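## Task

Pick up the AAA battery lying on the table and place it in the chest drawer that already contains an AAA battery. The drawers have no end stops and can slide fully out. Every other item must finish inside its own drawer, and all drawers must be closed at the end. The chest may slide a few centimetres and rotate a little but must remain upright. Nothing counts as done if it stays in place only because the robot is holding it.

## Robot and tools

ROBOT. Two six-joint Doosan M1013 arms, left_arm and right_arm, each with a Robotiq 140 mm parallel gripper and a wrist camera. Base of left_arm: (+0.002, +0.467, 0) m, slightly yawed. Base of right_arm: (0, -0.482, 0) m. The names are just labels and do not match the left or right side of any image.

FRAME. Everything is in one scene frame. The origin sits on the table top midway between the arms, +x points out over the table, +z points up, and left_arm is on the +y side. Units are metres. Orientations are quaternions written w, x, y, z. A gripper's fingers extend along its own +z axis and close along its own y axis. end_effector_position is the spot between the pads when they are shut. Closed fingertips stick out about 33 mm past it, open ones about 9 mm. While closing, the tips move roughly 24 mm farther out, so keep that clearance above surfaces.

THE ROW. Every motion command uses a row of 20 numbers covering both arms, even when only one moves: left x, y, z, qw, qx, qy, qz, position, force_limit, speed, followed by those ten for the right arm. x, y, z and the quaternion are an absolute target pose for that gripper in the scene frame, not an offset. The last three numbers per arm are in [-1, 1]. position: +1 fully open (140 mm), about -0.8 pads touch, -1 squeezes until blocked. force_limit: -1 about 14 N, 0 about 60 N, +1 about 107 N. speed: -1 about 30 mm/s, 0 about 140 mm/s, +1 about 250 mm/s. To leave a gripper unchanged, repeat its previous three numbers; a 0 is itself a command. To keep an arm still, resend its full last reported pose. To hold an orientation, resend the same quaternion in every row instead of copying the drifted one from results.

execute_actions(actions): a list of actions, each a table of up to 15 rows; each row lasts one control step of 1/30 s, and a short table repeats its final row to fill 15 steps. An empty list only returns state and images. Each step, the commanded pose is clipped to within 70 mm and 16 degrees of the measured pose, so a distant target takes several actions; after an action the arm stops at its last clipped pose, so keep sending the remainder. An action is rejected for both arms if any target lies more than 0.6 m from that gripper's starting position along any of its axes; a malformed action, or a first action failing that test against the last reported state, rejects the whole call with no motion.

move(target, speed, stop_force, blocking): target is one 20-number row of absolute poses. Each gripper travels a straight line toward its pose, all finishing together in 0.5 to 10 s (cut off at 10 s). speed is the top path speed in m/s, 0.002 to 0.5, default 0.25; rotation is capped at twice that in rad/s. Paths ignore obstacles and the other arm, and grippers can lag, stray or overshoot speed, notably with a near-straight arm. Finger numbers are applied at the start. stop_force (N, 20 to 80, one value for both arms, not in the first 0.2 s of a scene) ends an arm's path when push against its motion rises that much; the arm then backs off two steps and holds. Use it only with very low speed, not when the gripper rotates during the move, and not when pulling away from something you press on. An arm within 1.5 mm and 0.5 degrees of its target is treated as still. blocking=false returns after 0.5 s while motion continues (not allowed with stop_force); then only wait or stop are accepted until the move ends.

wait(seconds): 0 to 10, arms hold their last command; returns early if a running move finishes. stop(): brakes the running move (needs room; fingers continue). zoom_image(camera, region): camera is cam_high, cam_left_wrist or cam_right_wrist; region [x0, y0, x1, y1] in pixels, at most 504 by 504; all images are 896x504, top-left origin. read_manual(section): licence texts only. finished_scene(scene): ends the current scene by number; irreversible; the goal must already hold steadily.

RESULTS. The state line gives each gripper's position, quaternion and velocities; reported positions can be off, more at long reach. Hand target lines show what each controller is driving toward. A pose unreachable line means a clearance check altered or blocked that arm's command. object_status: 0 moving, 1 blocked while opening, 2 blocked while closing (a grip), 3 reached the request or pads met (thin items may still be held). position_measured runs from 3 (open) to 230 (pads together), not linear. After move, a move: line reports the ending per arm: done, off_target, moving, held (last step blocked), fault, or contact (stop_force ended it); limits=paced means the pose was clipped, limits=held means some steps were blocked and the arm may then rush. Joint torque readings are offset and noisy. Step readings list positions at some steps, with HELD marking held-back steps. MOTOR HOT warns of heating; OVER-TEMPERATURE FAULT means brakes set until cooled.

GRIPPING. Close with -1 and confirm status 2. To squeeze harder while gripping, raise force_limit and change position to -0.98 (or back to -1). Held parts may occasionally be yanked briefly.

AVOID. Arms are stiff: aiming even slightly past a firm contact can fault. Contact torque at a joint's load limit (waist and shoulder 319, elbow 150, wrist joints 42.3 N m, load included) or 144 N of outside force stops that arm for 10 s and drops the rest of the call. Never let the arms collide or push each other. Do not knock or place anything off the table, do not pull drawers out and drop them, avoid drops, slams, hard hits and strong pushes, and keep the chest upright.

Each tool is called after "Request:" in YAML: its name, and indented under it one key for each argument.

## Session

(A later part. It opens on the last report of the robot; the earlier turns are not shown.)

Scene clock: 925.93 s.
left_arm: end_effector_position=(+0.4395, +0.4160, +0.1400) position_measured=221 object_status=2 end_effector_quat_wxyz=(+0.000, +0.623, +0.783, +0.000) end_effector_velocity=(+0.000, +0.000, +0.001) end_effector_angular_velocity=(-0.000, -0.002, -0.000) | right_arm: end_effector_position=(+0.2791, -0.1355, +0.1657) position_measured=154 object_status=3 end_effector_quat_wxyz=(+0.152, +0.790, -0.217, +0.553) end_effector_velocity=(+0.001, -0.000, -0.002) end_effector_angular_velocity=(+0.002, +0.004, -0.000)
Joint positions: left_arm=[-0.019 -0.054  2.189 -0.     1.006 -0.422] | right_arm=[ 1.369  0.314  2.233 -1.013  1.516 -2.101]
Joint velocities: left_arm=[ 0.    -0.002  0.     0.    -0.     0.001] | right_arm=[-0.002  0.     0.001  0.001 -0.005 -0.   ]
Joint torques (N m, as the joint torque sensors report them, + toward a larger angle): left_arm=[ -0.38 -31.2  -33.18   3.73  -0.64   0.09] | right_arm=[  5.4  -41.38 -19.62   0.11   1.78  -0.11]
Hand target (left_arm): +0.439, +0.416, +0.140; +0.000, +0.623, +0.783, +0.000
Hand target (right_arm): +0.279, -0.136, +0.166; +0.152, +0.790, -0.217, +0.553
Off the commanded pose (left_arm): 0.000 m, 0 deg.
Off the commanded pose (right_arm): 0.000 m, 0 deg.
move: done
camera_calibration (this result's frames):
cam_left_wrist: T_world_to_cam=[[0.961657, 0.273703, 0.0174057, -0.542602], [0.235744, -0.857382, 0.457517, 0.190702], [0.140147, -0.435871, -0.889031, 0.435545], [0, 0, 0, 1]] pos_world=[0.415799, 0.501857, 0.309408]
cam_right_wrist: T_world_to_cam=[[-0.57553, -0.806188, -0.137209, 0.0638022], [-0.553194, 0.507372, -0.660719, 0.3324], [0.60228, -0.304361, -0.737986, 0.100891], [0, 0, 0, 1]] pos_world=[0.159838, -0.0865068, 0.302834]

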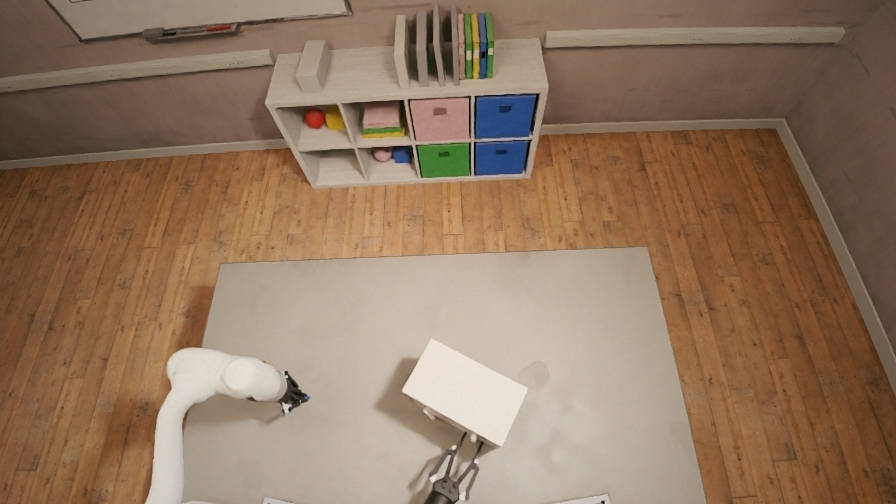

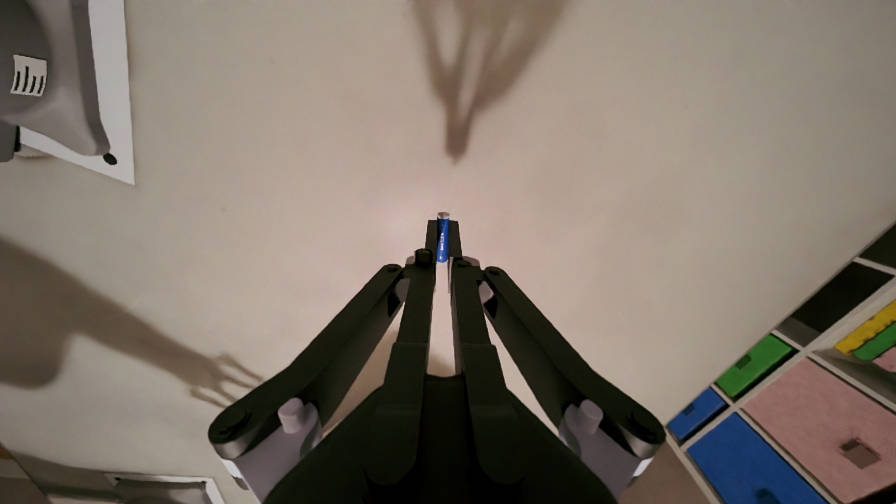

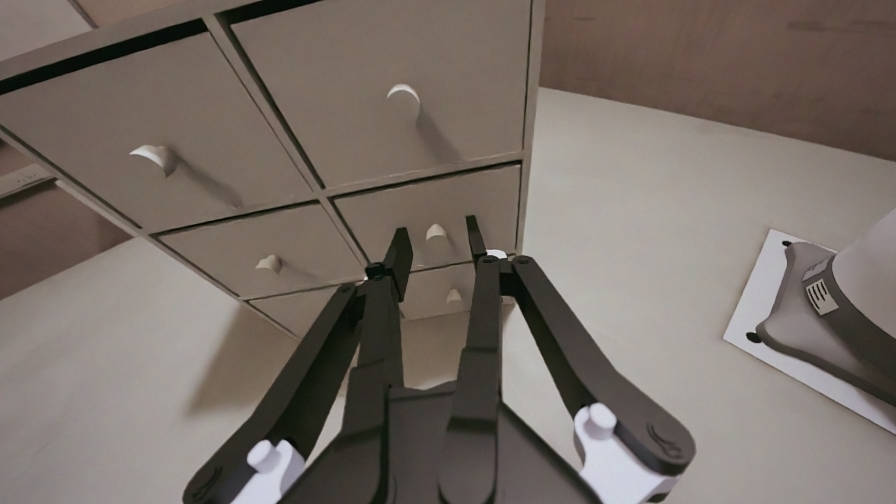

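Request:
execute_actions:
  actions:
    - [[0.4395,0.416,0.14,0,0.6225,0.7826,0,-0.98,0.2,0, 0.2791,-0.1355,0.1656,0.1518,0.7899,-0.2169,0.5531,-1,0,-0.2]]

Request:
move:
  target: [0.4395,0.416,0.14,0,0.6225,0.7826,0,-0.98,0.2,0, 0.1716,-0.0718,0.1656,0.1518,0.7899,-0.2169,0.5531,-1,0,-0.2]
  speed: 0.08

Request:
zoom_image:
  camera: "cam_high"
  region: [400, 400, 520, 504]

Scene clock: 938.07 s.
left_arm: end_effector_position=(+0.4395, +0.4160, +0.1400) position_measured=221 object_status=2 end_effector_quat_wxyz=(+0.000, +0.623, +0.783, +0.000) end_effector_velocity=(+0.000, +0.000, +0.000) end_effector_angular_velocity=(+0.000, -0.000, +0.002) | right_arm: end_effector_position=(+0.2791, -0.1355, +0.1656) position_measured=211 object_status=0 end_effector_quat_wxyz=(+0.152, +0.790, -0.217, +0.553) end_effector_velocity=(+0.000, -0.001, +0.000) end_effector_angular_velocity=(+0.000, -0.000, -0.002)
Joint positions: left_arm=[-0.019 -0.054  2.189 -0.     1.006 -0.422] | right_arm=[ 1.369  0.314  2.233 -1.013  1.516 -2.101]
Joint velocities: left_arm=[ 0.     0.    -0.     0.     0.    -0.001] | right_arm=[-0.001 -0.     0.     0.001  0.     0.001]
Joint torques (N m, as the joint torque sensors report them, + toward a larger angle): left_arm=[  1.04 -32.13 -32.91   3.96  -0.75   0.04] | right_arm=[  6.63 -42.2  -17.45   0.92   0.77  -0.16]
Hand target (left_arm): +0.439, +0.416, +0.140; +0.000, +0.623, +0.783, +0.000
Hand target (right_arm): +0.279, -0.136, +0.166; +0.152, +0.790, -0.217, +0.553
Off the commanded pose (left_arm): 0.000 m, 0 deg.
Off the commanded pose (right_arm): 0.000 m, 0 deg.
Step readings (end_effector_position):
0: left_arm (+0.4395, +0.4160, +0.1400) | right_arm (+0.2792, -0.1355, +0.1656)
1: left_arm (+0.4395, +0.4160, +0.1400) | right_arm (+0.2792, -0.1355, +0.1656)
2: left_arm (+0.4395, +0.4160, +0.1400) | right_arm (+0.2792, -0.1355, +0.1656)
4: left_arm (+0.4395, +0.4160, +0.1400) | right_arm (+0.2792, -0.1356, +0.1656)
8: left_arm (+0.4395, +0.4160, +0.1400) | right_arm (+0.2791, -0.1356, +0.1656)
15: end_effector_position above
camera_calibration (this result's frames):
cam_left_wrist: T_world_to_cam=[[0.961657, 0.273703, 0.0174058, -0.542602], [0.235744, -0.857382, 0.457517, 0.190702], [0.140147, -0.435871, -0.889031, 0.435545], [0, 0, 0, 1]] pos_world=[0.415799, 0.501857, 0.309408]
cam_right_wrist: T_world_to_cam=[[-0.575401, -0.806285, -0.137178, 0.0636918], [-0.553549, 0.507395, -0.660404, 0.33235], [0.602077, -0.304063, -0.738274, 0.100991], [0, 0, 0, 1]] pos_world=[0.159816, -0.0865715, 0.302781]

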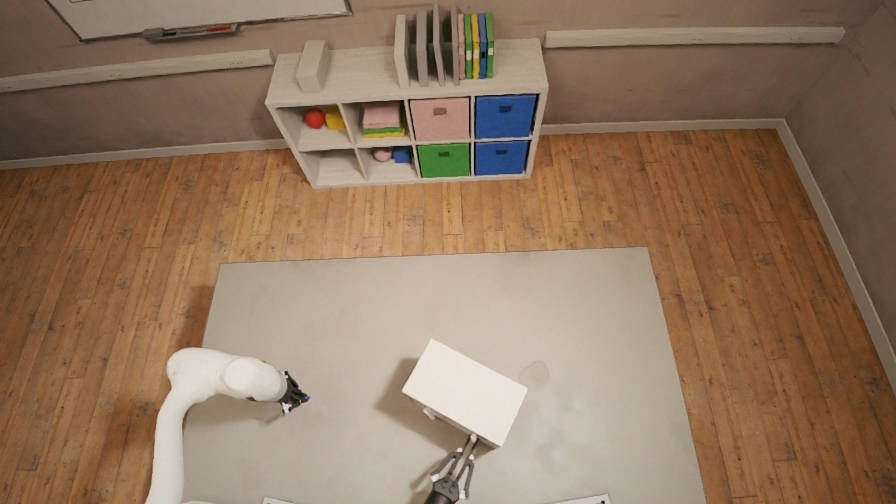

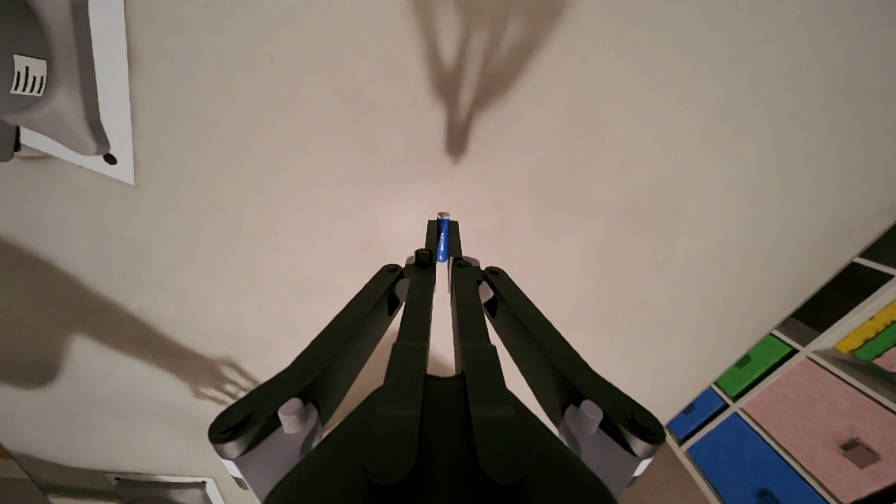

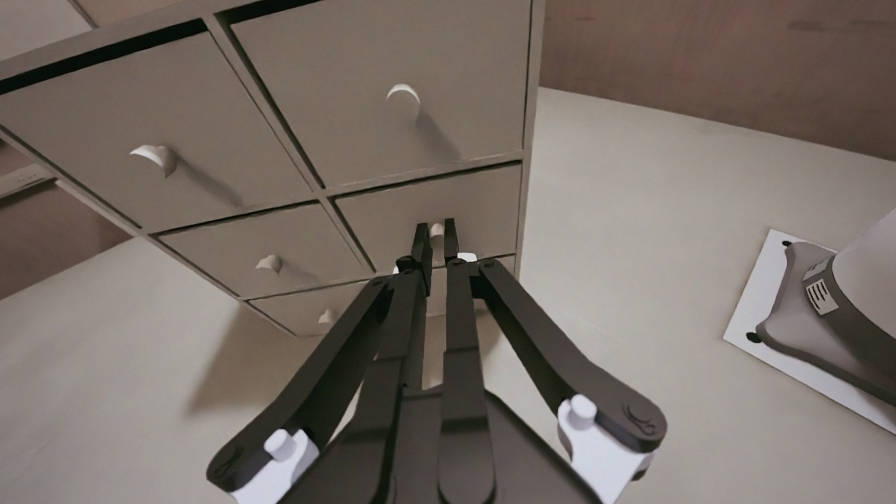

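Scene clock: 939.97 s.
left_arm: end_effector_position=(+0.4395, +0.4160, +0.1400) position_measured=221 object_status=2 end_effector_quat_wxyz=(+0.000, +0.623, +0.783, +0.000) end_effector_velocity=(-0.001, +0.000, -0.001) end_effector_angular_velocity=(+0.000, +0.001, -0.000) | right_arm: end_effector_position=(+0.1716, -0.0720, +0.1656) position_measured=211 object_status=2 end_effector_quat_wxyz=(+0.152, +0.790, -0.217, +0.553) end_effector_velocity=(-0.002, +0.001, +0.000) end_effector_angular_velocity=(-0.000, -0.000, +0.000)
Joint positions: left_arm=[-0.019 -0.054  2.189 -0.     1.006 -0.422] | right_arm=[ 1.567  0.395  2.098 -0.852  1.64  -2.076]
Joint velocities: left_arm=[ 0.     0.001  0.001  0.    -0.001  0.   ] | right_arm=[ 0.003  0.001 -0.002  0.002  0.002  0.   ]
Joint torques (N m, as the joint torque sensors report them, + toward a larger angle): left_arm=[ -1.57 -32.1  -33.42   3.8   -0.43   0.01] | right_arm=[  4.71 -54.25 -21.64   0.     1.89  -0.02]
Hand target (left_arm): +0.439, +0.416, +0.140; +0.000, +0.623, +0.783, +0.000
Hand target (right_arm): +0.172, -0.072, +0.166; +0.152, +0.790, -0.217, +0.553
Off the commanded pose (left_arm): 0.000 m, 0 deg.
Off the commanded pose (right_arm): 0.000 m, 0 deg.
move: done
camera_calibration (this result's frames):
cam_left_wrist: T_world_to_cam=[[0.961657, 0.273703, 0.0173986, -0.5426], [0.235748, -0.857382, 0.457513, 0.190702], [0.14014, -0.435869, -0.889032, 0.435544], [0, 0, 0, 1]] pos_world=[0.415801, 0.501857, 0.309405]
cam_right_wrist: T_world_to_cam=[[-0.575366, -0.806282, -0.137342, 0.0531182], [-0.553499, 0.507469, -0.66039, 0.240647], [0.602157, -0.303947, -0.738257, 0.185002], [0, 0, 0, 1]] pos_world=[0.05236, -0.0230618, 0.302795]

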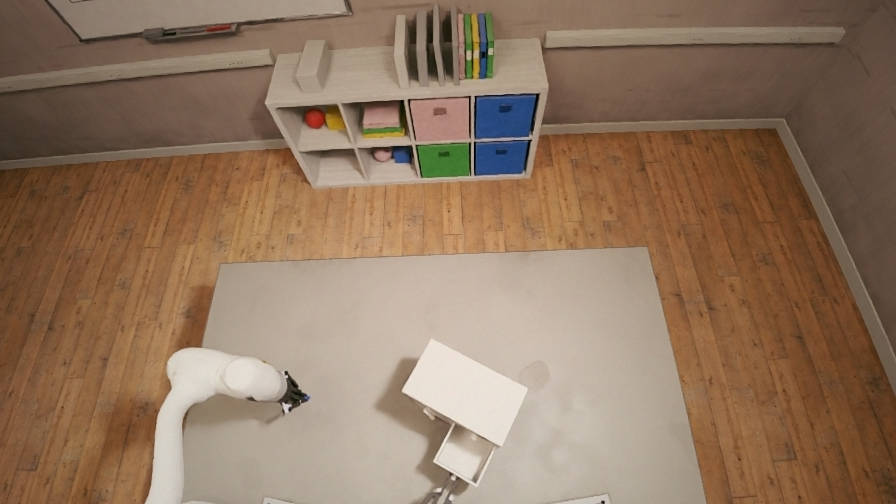

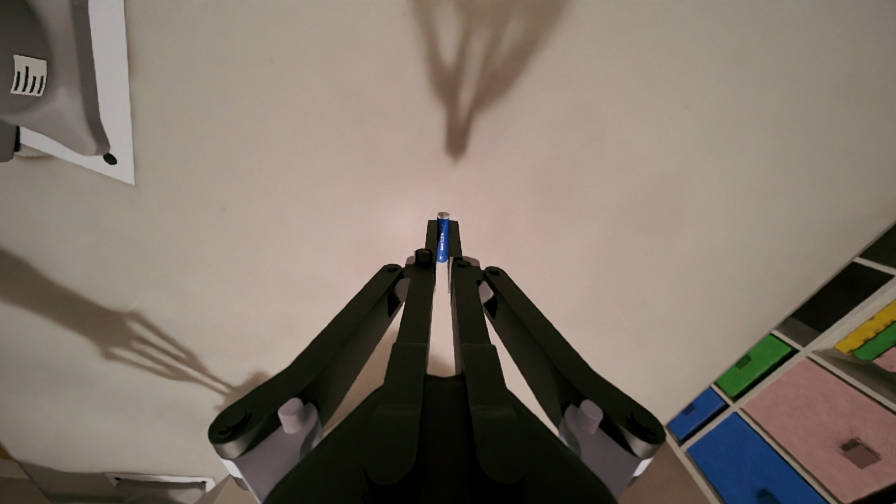

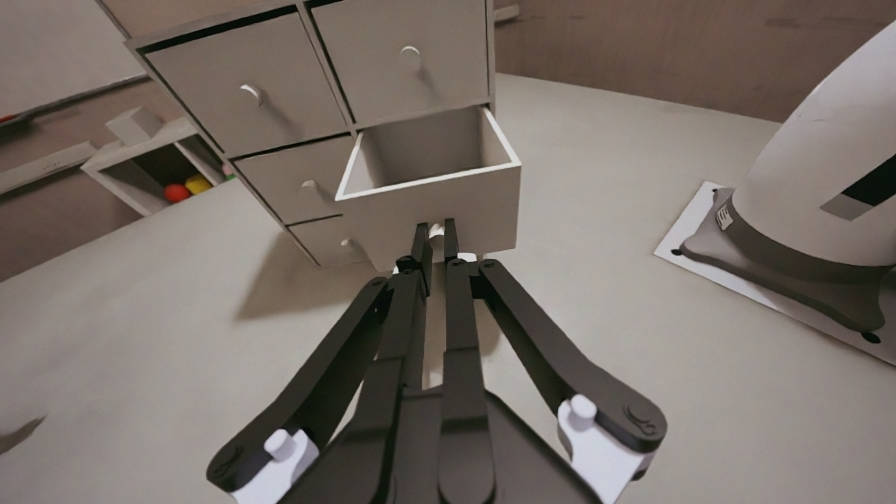

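Region (400, 400, 520, 504) of cam_high's 896x504 image, scaled by 4.200, with more detail than that image has; it fills the top 437 rows of this view, and the rest is white.

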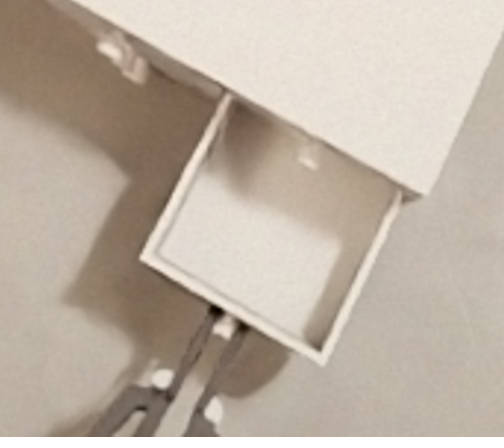

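Request:
execute_actions:
  actions: []

Scene clock: 966.23 s.
left_arm: end_effector_position=(+0.4395, +0.4160, +0.1400) position_measured=221 object_status=2 end_effector_quat_wxyz=(-0.000, +0.623, +0.783, +0.000) end_effector_velocity=(+0.000, -0.000, -0.000) end_effector_angular_velocity=(+0.000, +0.000, +0.001) | right_arm: end_effector_position=(+0.1715, -0.0719, +0.1656) position_measured=211 object_status=2 end_effector_quat_wxyz=(+0.152, +0.790, -0.217, +0.553) end_effector_velocity=(+0.000, +0.000, -0.000) end_effector_angular_velocity=(-0.000, +0.001, +0.001)
Joint positions: left_arm=[-0.019 -0.054  2.189  0.     1.006 -0.422] | right_arm=[ 1.567  0.395  2.098 -0.852  1.64  -2.076]
Joint velocities: left_arm=[-0.     0.001 -0.     0.    -0.    -0.002] | right_arm=[-0.    -0.     0.    -0.    -0.001 -0.001]
Joint torques (N m, as the joint torque sensors report them, + toward a larger angle): left_arm=[ -1.09 -30.66 -33.28   3.59  -0.5    0.18] | right_arm=[  3.06 -52.89 -22.42   0.08   2.    -0.05]
Hand target (left_arm): +0.439, +0.416, +0.140; +0.000, +0.623, +0.783, +0.000
Hand target (right_arm): +0.172, -0.072, +0.166; +0.152, +0.790, -0.217, +0.553
Off the commanded pose (left_arm): 0.000 m, 0 deg.
Off the commanded pose (right_arm): 0.000 m, 0 deg.
camera_calibration (this result's frames):
cam_left_wrist: T_world_to_cam=[[0.961657, 0.273703, 0.0173957, -0.5426], [0.235749, -0.857383, 0.457512, 0.190703], [0.140137, -0.435869, -0.889033, 0.435544], [0, 0, 0, 1]] pos_world=[0.415801, 0.501857, 0.309403]
cam_right_wrist: T_world_to_cam=[[-0.575365, -0.806282, -0.137347, 0.0531135], [-0.5535, 0.507474, -0.660385, 0.240559], [0.602156, -0.303941, -0.73826, 0.185082], [0, 0, 0, 1]] pos_world=[0.0522609, -0.0229989, 0.302795]

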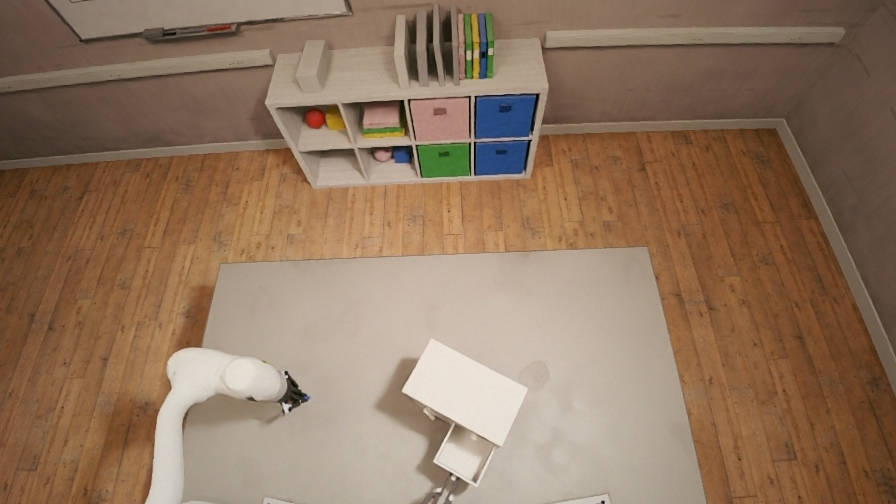

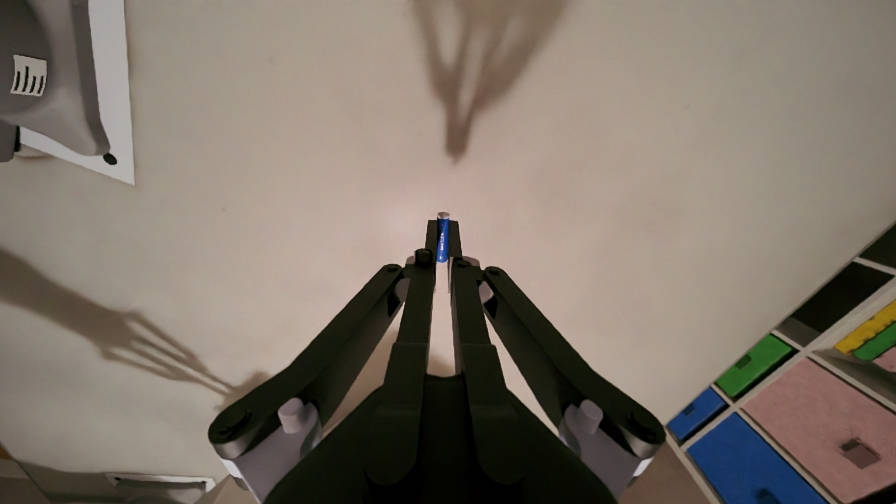

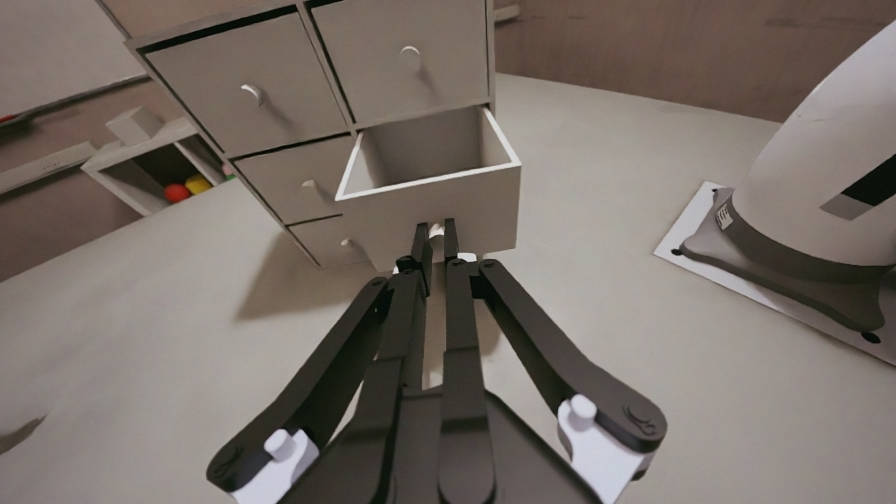

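Request:
zoom_image:
  camera: "cam_right_wrist"
  region: [320, 90, 540, 215]

Request:
zoom_image:
  camera: "cam_high"
  region: [400, 400, 530, 504]

Region (320, 90, 540, 215) of cam_right_wrist's 896x504 image, scaled by 2.291, with more detail than that image has; it fills the top 286 rows of this view, and the rest is white.

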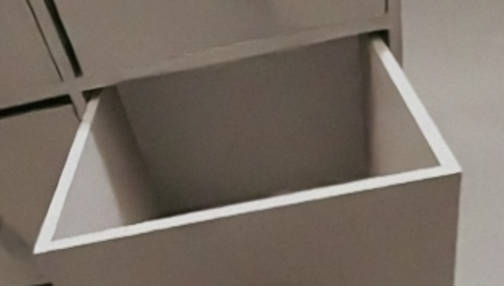

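Region (400, 400, 530, 504) of cam_high's 896x504 image, scaled by 3.877, with more detail than that image has; it fills the top 403 rows of this view, and the rest is white.

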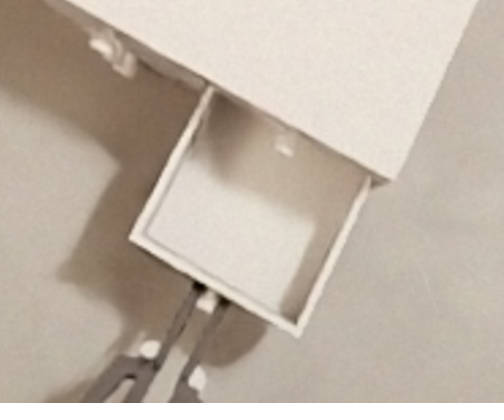

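Request:
zoom_image:
  camera: "cam_right_wrist"
  region: [370, 150, 500, 200]

Region (370, 150, 500, 200) of cam_right_wrist's 896x504 image, scaled by 3.877, with more detail than that image has; it fills the top 194 rows of this view, and the rest is white.

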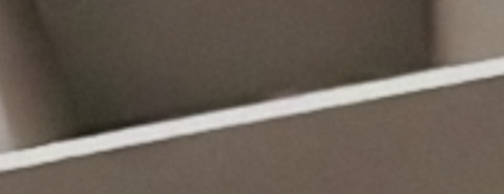

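Request:
move:
  target: [0.4395,0.416,0.14,0,0.6225,0.7826,0,-0.98,0.2,0,0.1570,-0.0631,0.1656,0.1518,0.7899,-0.2169,0.5531,-1,0,-0.2]
  speed: 0.04

Request:
zoom_image:
  camera: "cam_high"
  region: [410, 400, 520, 490]

Scene clock: 1022.23 s.
left_arm: end_effector_position=(+0.4395, +0.4160, +0.1400) position_measured=221 object_status=2 end_effector_quat_wxyz=(+0.000, +0.623, +0.783, -0.000) end_effector_velocity=(-0.001, +0.000, -0.001) end_effector_angular_velocity=(+0.000, +0.002, -0.001) | right_arm: end_effector_position=(+0.1571, -0.0632, +0.1656) position_measured=211 object_status=2 end_effector_quat_wxyz=(+0.152, +0.790, -0.217, +0.553) end_effector_velocity=(-0.001, +0.001, -0.000) end_effector_angular_velocity=(-0.000, +0.000, +0.001)
Joint positions: left_arm=[-0.019 -0.054  2.189 -0.     1.006 -0.422] | right_arm=[ 1.59   0.408  2.076 -0.833  1.656 -2.073]
Joint velocities: left_arm=[ 0.    -0.     0.001 -0.     0.001  0.001] | right_arm=[ 0.002  0.001 -0.001  0.001  0.001 -0.   ]
Joint torques (N m, as the joint torque sensors report them, + toward a larger angle): left_arm=[ -0.84 -31.15 -32.81   3.99  -0.34   0.03] | right_arm=[  3.79 -56.7  -20.74   0.3    1.88  -0.04]
Hand target (left_arm): +0.440, +0.416, +0.140; -0.000, +0.623, +0.783, -0.000
Hand target (right_arm): +0.157, -0.063, +0.166; +0.152, +0.790, -0.217, +0.553
Off the commanded pose (left_arm): 0.000 m, 0 deg.
Off the commanded pose (right_arm): 0.000 m, 0 deg.
move: done
camera_calibration (this result's frames):
cam_left_wrist: T_world_to_cam=[[0.961657, 0.273703, 0.0173957, -0.5426], [0.235749, -0.857383, 0.457512, 0.190703], [0.140137, -0.435869, -0.889033, 0.435544], [0, 0, 0, 1]] pos_world=[0.415801, 0.501857, 0.309403]
cam_right_wrist: T_world_to_cam=[[-0.575344, -0.806316, -0.137236, 0.0518204], [-0.55353, 0.507376, -0.660435, 0.228099], [0.60215, -0.304013, -0.738235, 0.196457], [0, 0, 0, 1]] pos_world=[0.0377772, -0.0142224, 0.302788]

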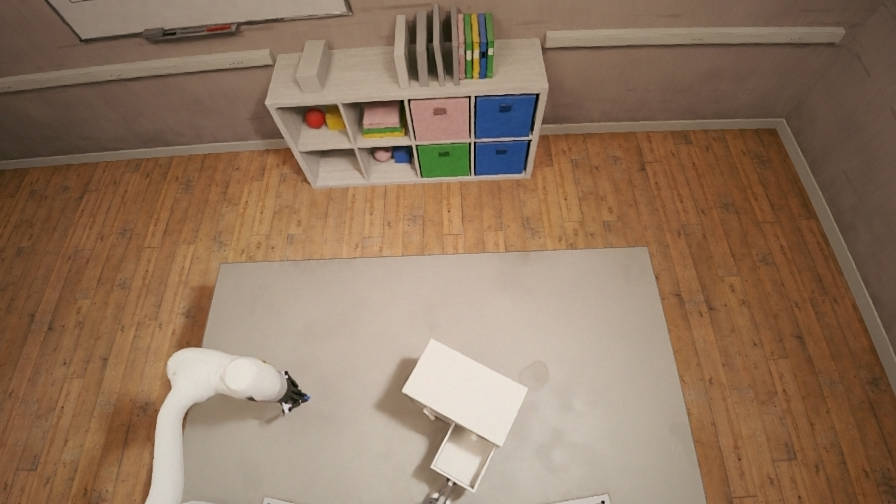

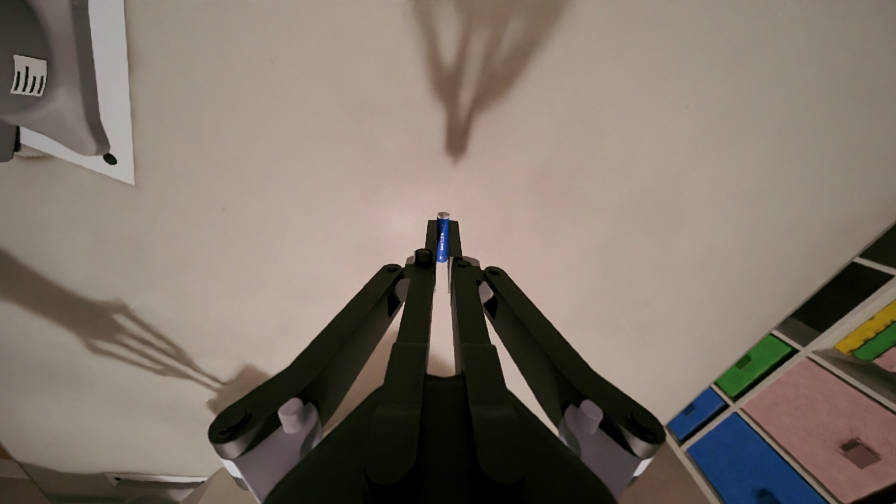

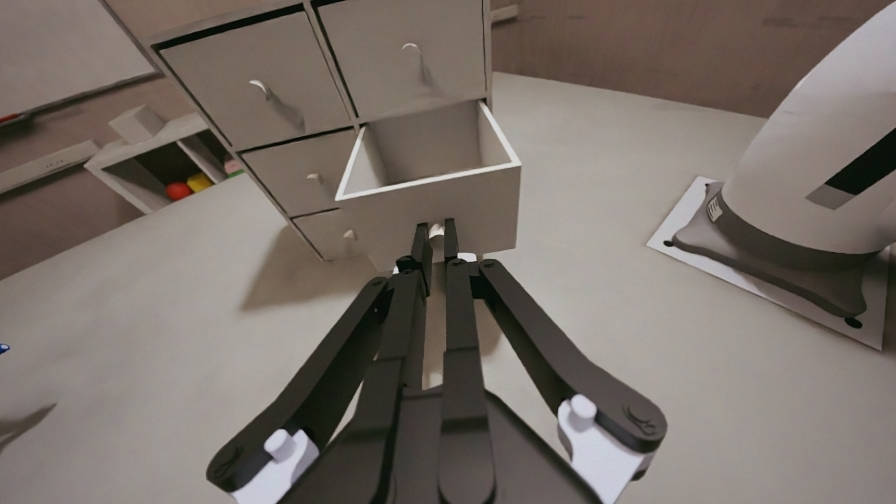

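Region (410, 400, 520, 490) of cam_high's 896x504 image, scaled by 4.582, with more detail than that image has; it fills the top 412 rows of this view, and the rest is white.

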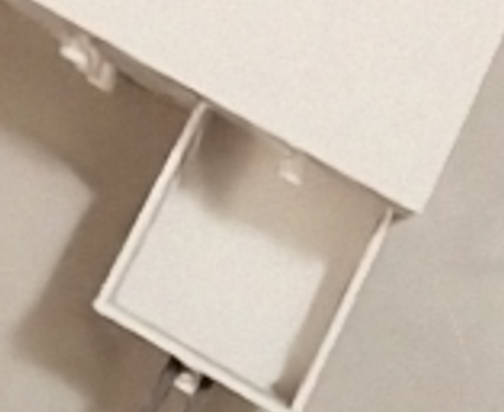

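Request:
zoom_image:
  camera: "cam_right_wrist"
  region: [330, 100, 530, 210]

Region (330, 100, 530, 210) of cam_right_wrist's 896x504 image, scaled by 2.520, with more detail than that image has; it fills the top 277 rows of this view, and the rest is white.

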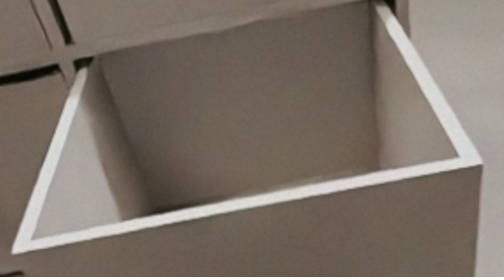

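Request:
move:
  target: [0.4395,0.416,0.14,0,0.6225,0.7826,0,-0.98,0.2,0,0.2800,-0.1360,0.1656,0.1518,0.7899,-0.2169,0.5531,-1,0,-0.2]
  speed: 0.08

Scene clock: 1033.13 s.
left_arm: end_effector_position=(+0.4395, +0.4160, +0.1400) position_measured=221 object_status=2 end_effector_quat_wxyz=(+0.000, +0.623, +0.783, +0.000) end_effector_velocity=(-0.001, +0.000, +0.001) end_effector_angular_velocity=(-0.000, -0.001, +0.001) | right_arm: end_effector_position=(+0.2800, -0.1358, +0.1656) position_measured=211 object_status=2 end_effector_quat_wxyz=(+0.152, +0.790, -0.217, +0.553) end_effector_velocity=(+0.001, -0.001, +0.000) end_effector_angular_velocity=(-0.000, -0.000, -0.001)
Joint positions: left_arm=[-0.019 -0.054  2.189 -0.     1.006 -0.422] | right_arm=[ 1.367  0.313  2.234 -1.014  1.515 -2.102]
Joint velocities: left_arm=[ 0.    -0.002  0.001 -0.     0.    -0.   ] | right_arm=[-0.003 -0.     0.001 -0.001 -0.001  0.   ]
Joint torques (N m, as the joint torque sensors report them, + toward a larger angle): left_arm=[  0.7  -33.45 -33.79   3.66  -0.62  -0.15] | right_arm=[ -0.96 -43.04 -17.66  -0.67   0.94   0.26]
Hand target (left_arm): +0.440, +0.416, +0.140; -0.000, +0.623, +0.783, -0.000
Hand target (right_arm): +0.280, -0.136, +0.166; +0.152, +0.790, -0.217, +0.553
Off the commanded pose (left_arm): 0.000 m, 0 deg.
Off the commanded pose (right_arm): 0.000 m, 0 deg.
move: done
camera_calibration (this result's frames):
cam_left_wrist: T_world_to_cam=[[0.961657, 0.273703, 0.0173958, -0.5426], [0.235749, -0.857383, 0.457512, 0.190703], [0.140137, -0.435869, -0.889033, 0.435544], [0, 0, 0, 1]] pos_world=[0.415801, 0.501857, 0.309403]
cam_right_wrist: T_world_to_cam=[[-0.575321, -0.80636, -0.137075, 0.0639143], [-0.553578, 0.507246, -0.660494, 0.333004], [0.602127, -0.304114, -0.738213, 0.100336], [0, 0, 0, 1]] pos_world=[0.160701, -0.0868637, 0.302777]

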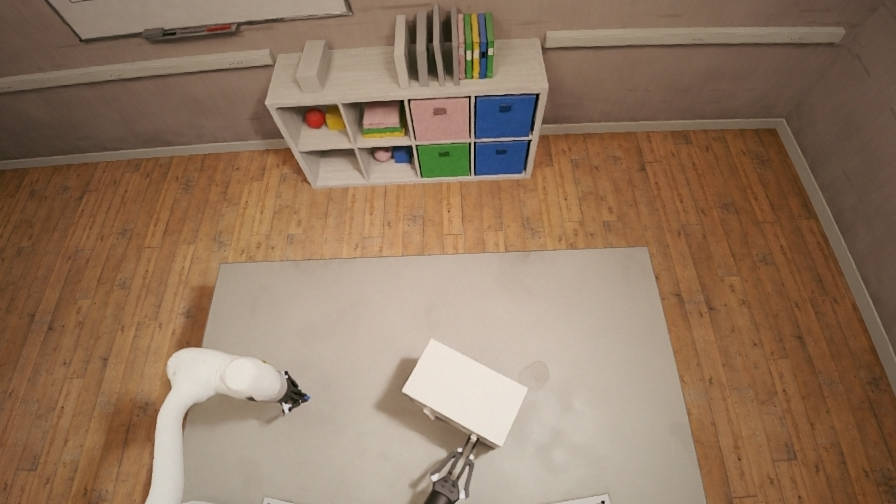

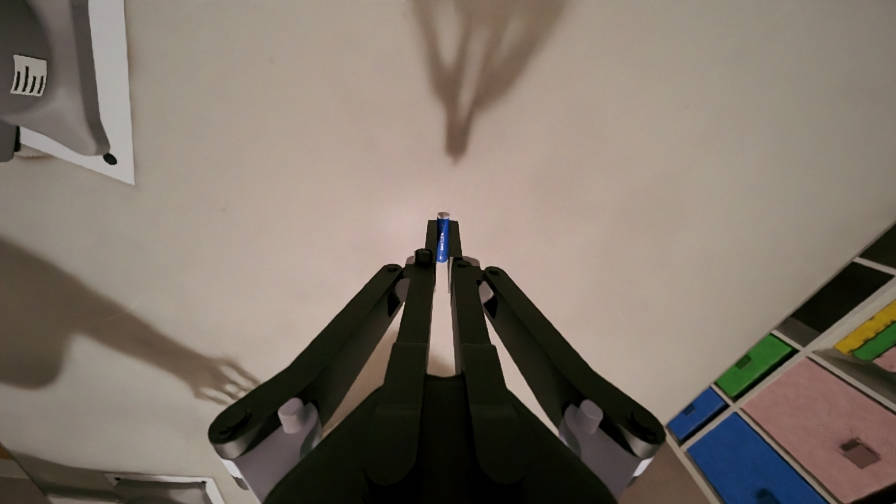

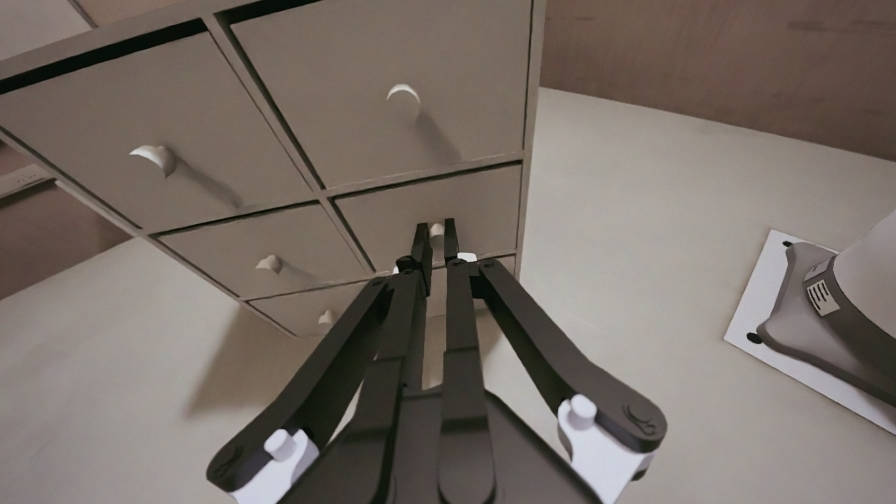

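Request:
execute_actions:
  actions:
    - [[0.4395,0.416,0.14,0,0.6225,0.7826,0,-0.98,0.2,0,0.2795,-0.1357,0.1656,0.1518,0.7899,-0.2169,0.5531,-0.2,0,0.3]]

Request:
move:
  target: [0.4395,0.416,0.14,0,0.6225,0.7826,0,-0.98,0.2,0,0.2791,-0.1355,0.066,0.1324,0.8351,-0.2293,0.4822,-0.2,0,0.3]
  speed: 0.1

Request:
zoom_image:
  camera: "cam_right_wrist"
  region: [340, 150, 560, 330]

Scene clock: 1066.50 s.
left_arm: end_effector_position=(+0.4395, +0.4160, +0.1400) position_measured=221 object_status=2 end_effector_quat_wxyz=(+0.000, +0.623, +0.783, -0.000) end_effector_velocity=(+0.000, -0.000, +0.000) end_effector_angular_velocity=(-0.000, -0.000, -0.002) | right_arm: end_effector_position=(+0.2795, -0.1357, +0.1656) position_measured=154 object_status=3 end_effector_quat_wxyz=(+0.152, +0.790, -0.217, +0.553) end_effector_velocity=(+0.000, +0.000, -0.000) end_effector_angular_velocity=(-0.001, +0.001, +0.001)
Joint positions: left_arm=[-0.019 -0.054  2.189 -0.     1.006 -0.422] | right_arm=[ 1.368  0.313  2.233 -1.014  1.515 -2.101]
Joint velocities: left_arm=[ 0.    -0.    -0.001  0.     0.001  0.002] | right_arm=[-0.     0.001 -0.     0.    -0.001 -0.001]
Joint torques (N m, as the joint torque sensors report them, + toward a larger angle): left_arm=[ -1.98 -33.97 -32.8    3.91  -0.4    0.5 ] | right_arm=[  3.11 -45.29 -19.26  -0.15   1.59  -0.3 ]
Hand target (left_arm): +0.440, +0.416, +0.140; -0.000, +0.623, +0.783, -0.000
Hand target (right_arm): +0.280, -0.136, +0.166; +0.152, +0.790, -0.217, +0.553
Off the commanded pose (left_arm): 0.000 m, 0 deg.
Off the commanded pose (right_arm): 0.000 m, 0 deg.
Step readings (end_effector_position):
0: left_arm (+0.4395, +0.4160, +0.1400) | right_arm (+0.2801, -0.1359, +0.1656)
1: left_arm (+0.4395, +0.4160, +0.1400) | right_arm (+0.2801, -0.1359, +0.1656)
2: left_arm (+0.4395, +0.4160, +0.1400) | right_arm (+0.2800, -0.1358, +0.1656)
4: left_arm (+0.4395, +0.4160, +0.1400) | right_arm (+0.2799, -0.1357, +0.1656)
8: left_arm (+0.4395, +0.4160, +0.1400) | right_arm (+0.2796, -0.1358, +0.1656)
15: end_effector_position above
camera_calibration (this result's frames):
cam_left_wrist: T_world_to_cam=[[0.961657, 0.273703, 0.0173957, -0.5426], [0.235749, -0.857383, 0.457512, 0.190703], [0.140137, -0.435869, -0.889033, 0.435544], [0, 0, 0, 1]] pos_world=[0.415801, 0.501857, 0.309403]
cam_right_wrist: T_world_to_cam=[[-0.575336, -0.806326, -0.13721, 0.0637433], [-0.553539, 0.507352, -0.660446, 0.332693], [0.602148, -0.304027, -0.738231, 0.10067], [0, 0, 0, 1]] pos_world=[0.160214, -0.0867882, 0.30279]

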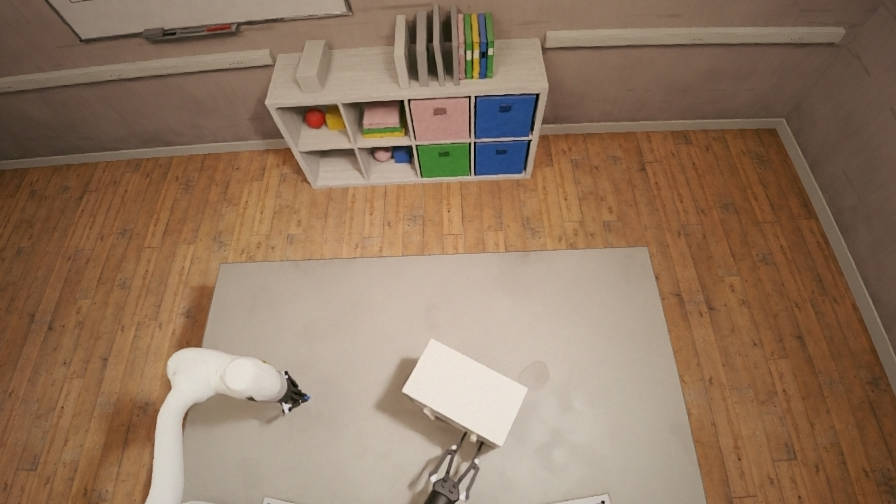

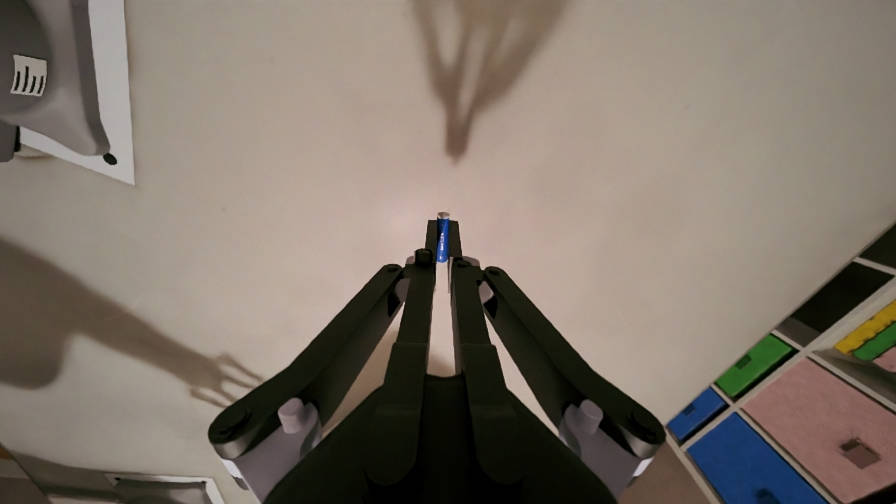

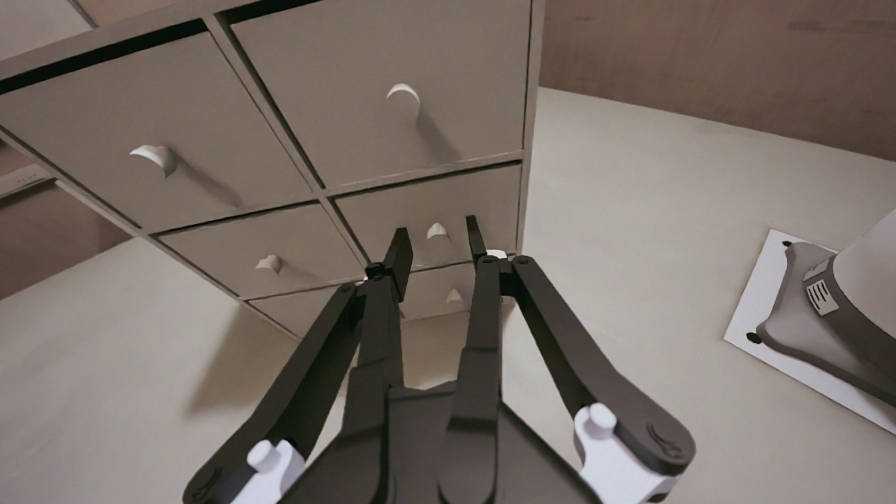

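Scene clock: 1067.90 s.
left_arm: end_effector_position=(+0.4395, +0.4160, +0.1400) position_measured=221 object_status=2 end_effector_quat_wxyz=(+0.000, +0.623, +0.783, +0.000) end_effector_velocity=(+0.000, -0.000, -0.000) end_effector_angular_velocity=(+0.000, +0.000, -0.001) | right_arm: end_effector_position=(+0.2791, -0.1355, +0.0660) position_measured=154 object_status=3 end_effector_quat_wxyz=(+0.133, +0.835, -0.229, +0.482) end_effector_velocity=(+0.000, +0.000, -0.002) end_effector_angular_velocity=(-0.000, +0.003, +0.001)
Joint positions: left_arm=[-0.019 -0.054  2.189 -0.     1.006 -0.422] | right_arm=[ 1.324  0.385  2.273 -0.981  1.282 -2.034]
Joint velocities: left_arm=[-0.     0.001 -0.     0.    -0.     0.001] | right_arm=[-0.001  0.002  0.    -0.001 -0.004 -0.001]
Joint torques (N m, as the joint torque sensors report them, + toward a larger angle): left_arm=[ -0.04 -31.8  -33.72   3.67  -0.39  -0.22] | right_arm=[  5.75 -44.46 -14.69   0.11   1.6   -0.64]
Hand target (left_arm): +0.440, +0.416, +0.140; -0.000, +0.623, +0.783, -0.000
Hand target (right_arm): +0.279, -0.135, +0.066; +0.132, +0.835, -0.229, +0.482
Off the commanded pose (left_arm): 0.000 m, 0 deg.
Off the commanded pose (right_arm): 0.000 m, 0 deg.
move: done
camera_calibration (this result's frames):
cam_left_wrist: T_world_to_cam=[[0.961657, 0.273703, 0.0173957, -0.5426], [0.235749, -0.857383, 0.457512, 0.190703], [0.140137, -0.435869, -0.889033, 0.435544], [0, 0, 0, 1]] pos_world=[0.415801, 0.501857, 0.309403]
cam_right_wrist: T_world_to_cam=[[-0.594936, -0.794692, -0.120481, 0.0559451], [-0.642439, 0.560228, -0.522892, 0.289484], [0.483035, -0.233685, -0.843841, 0.0772389], [0, 0, 0, 1]] pos_world=[0.18195, -0.0996682, 0.223286]

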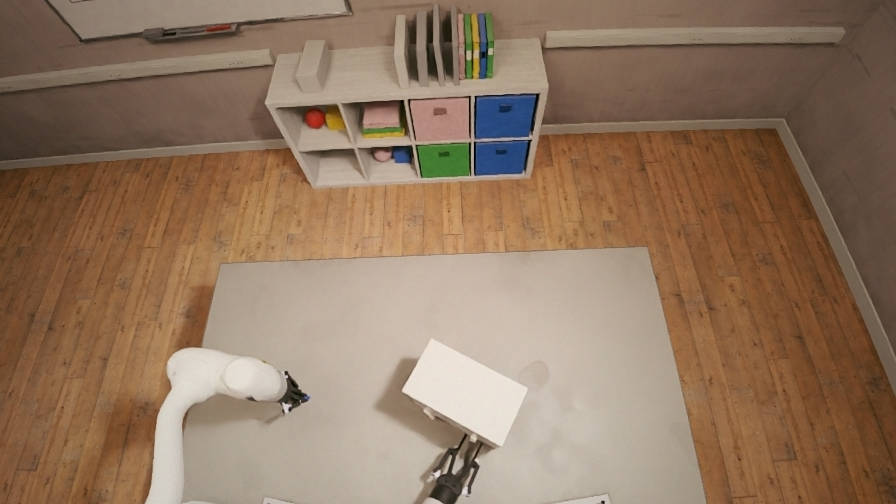

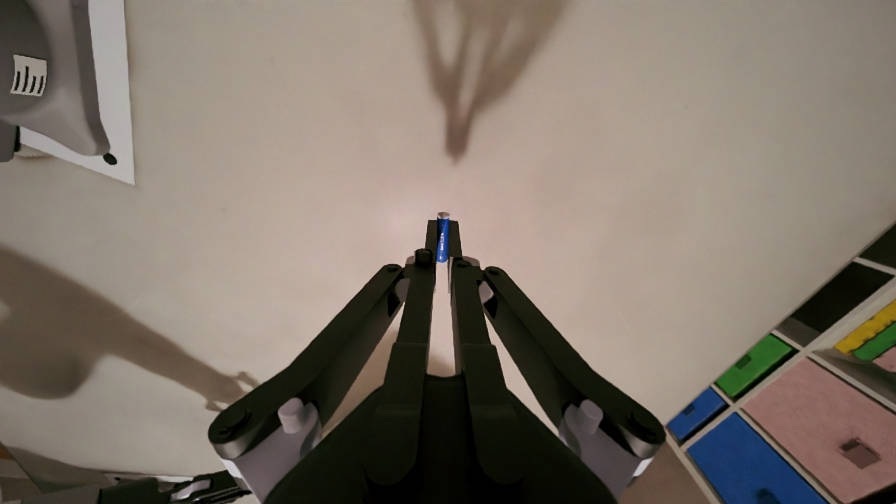

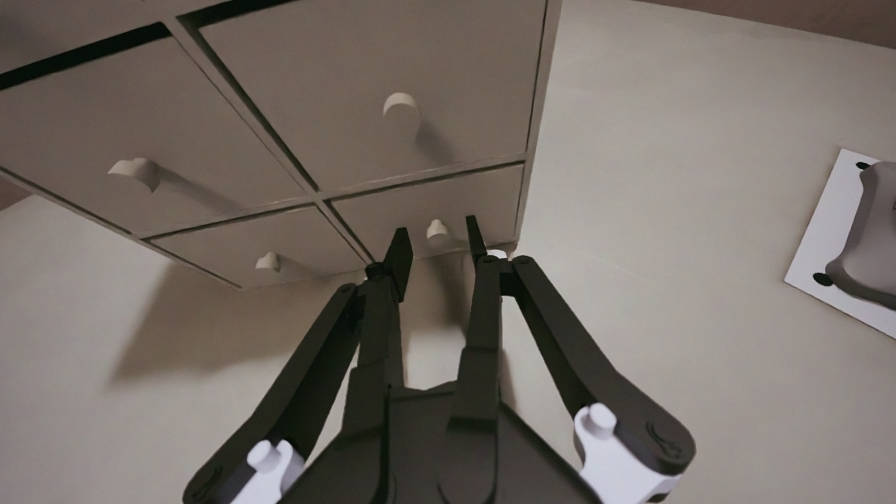

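Region (340, 150, 560, 330) of cam_right_wrist's 896x504 image, scaled by 2.291, with more detail than that image has; it fills the top 412 rows of this view, and the rest is white.

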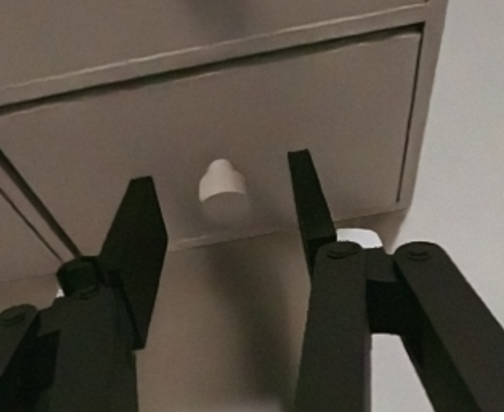

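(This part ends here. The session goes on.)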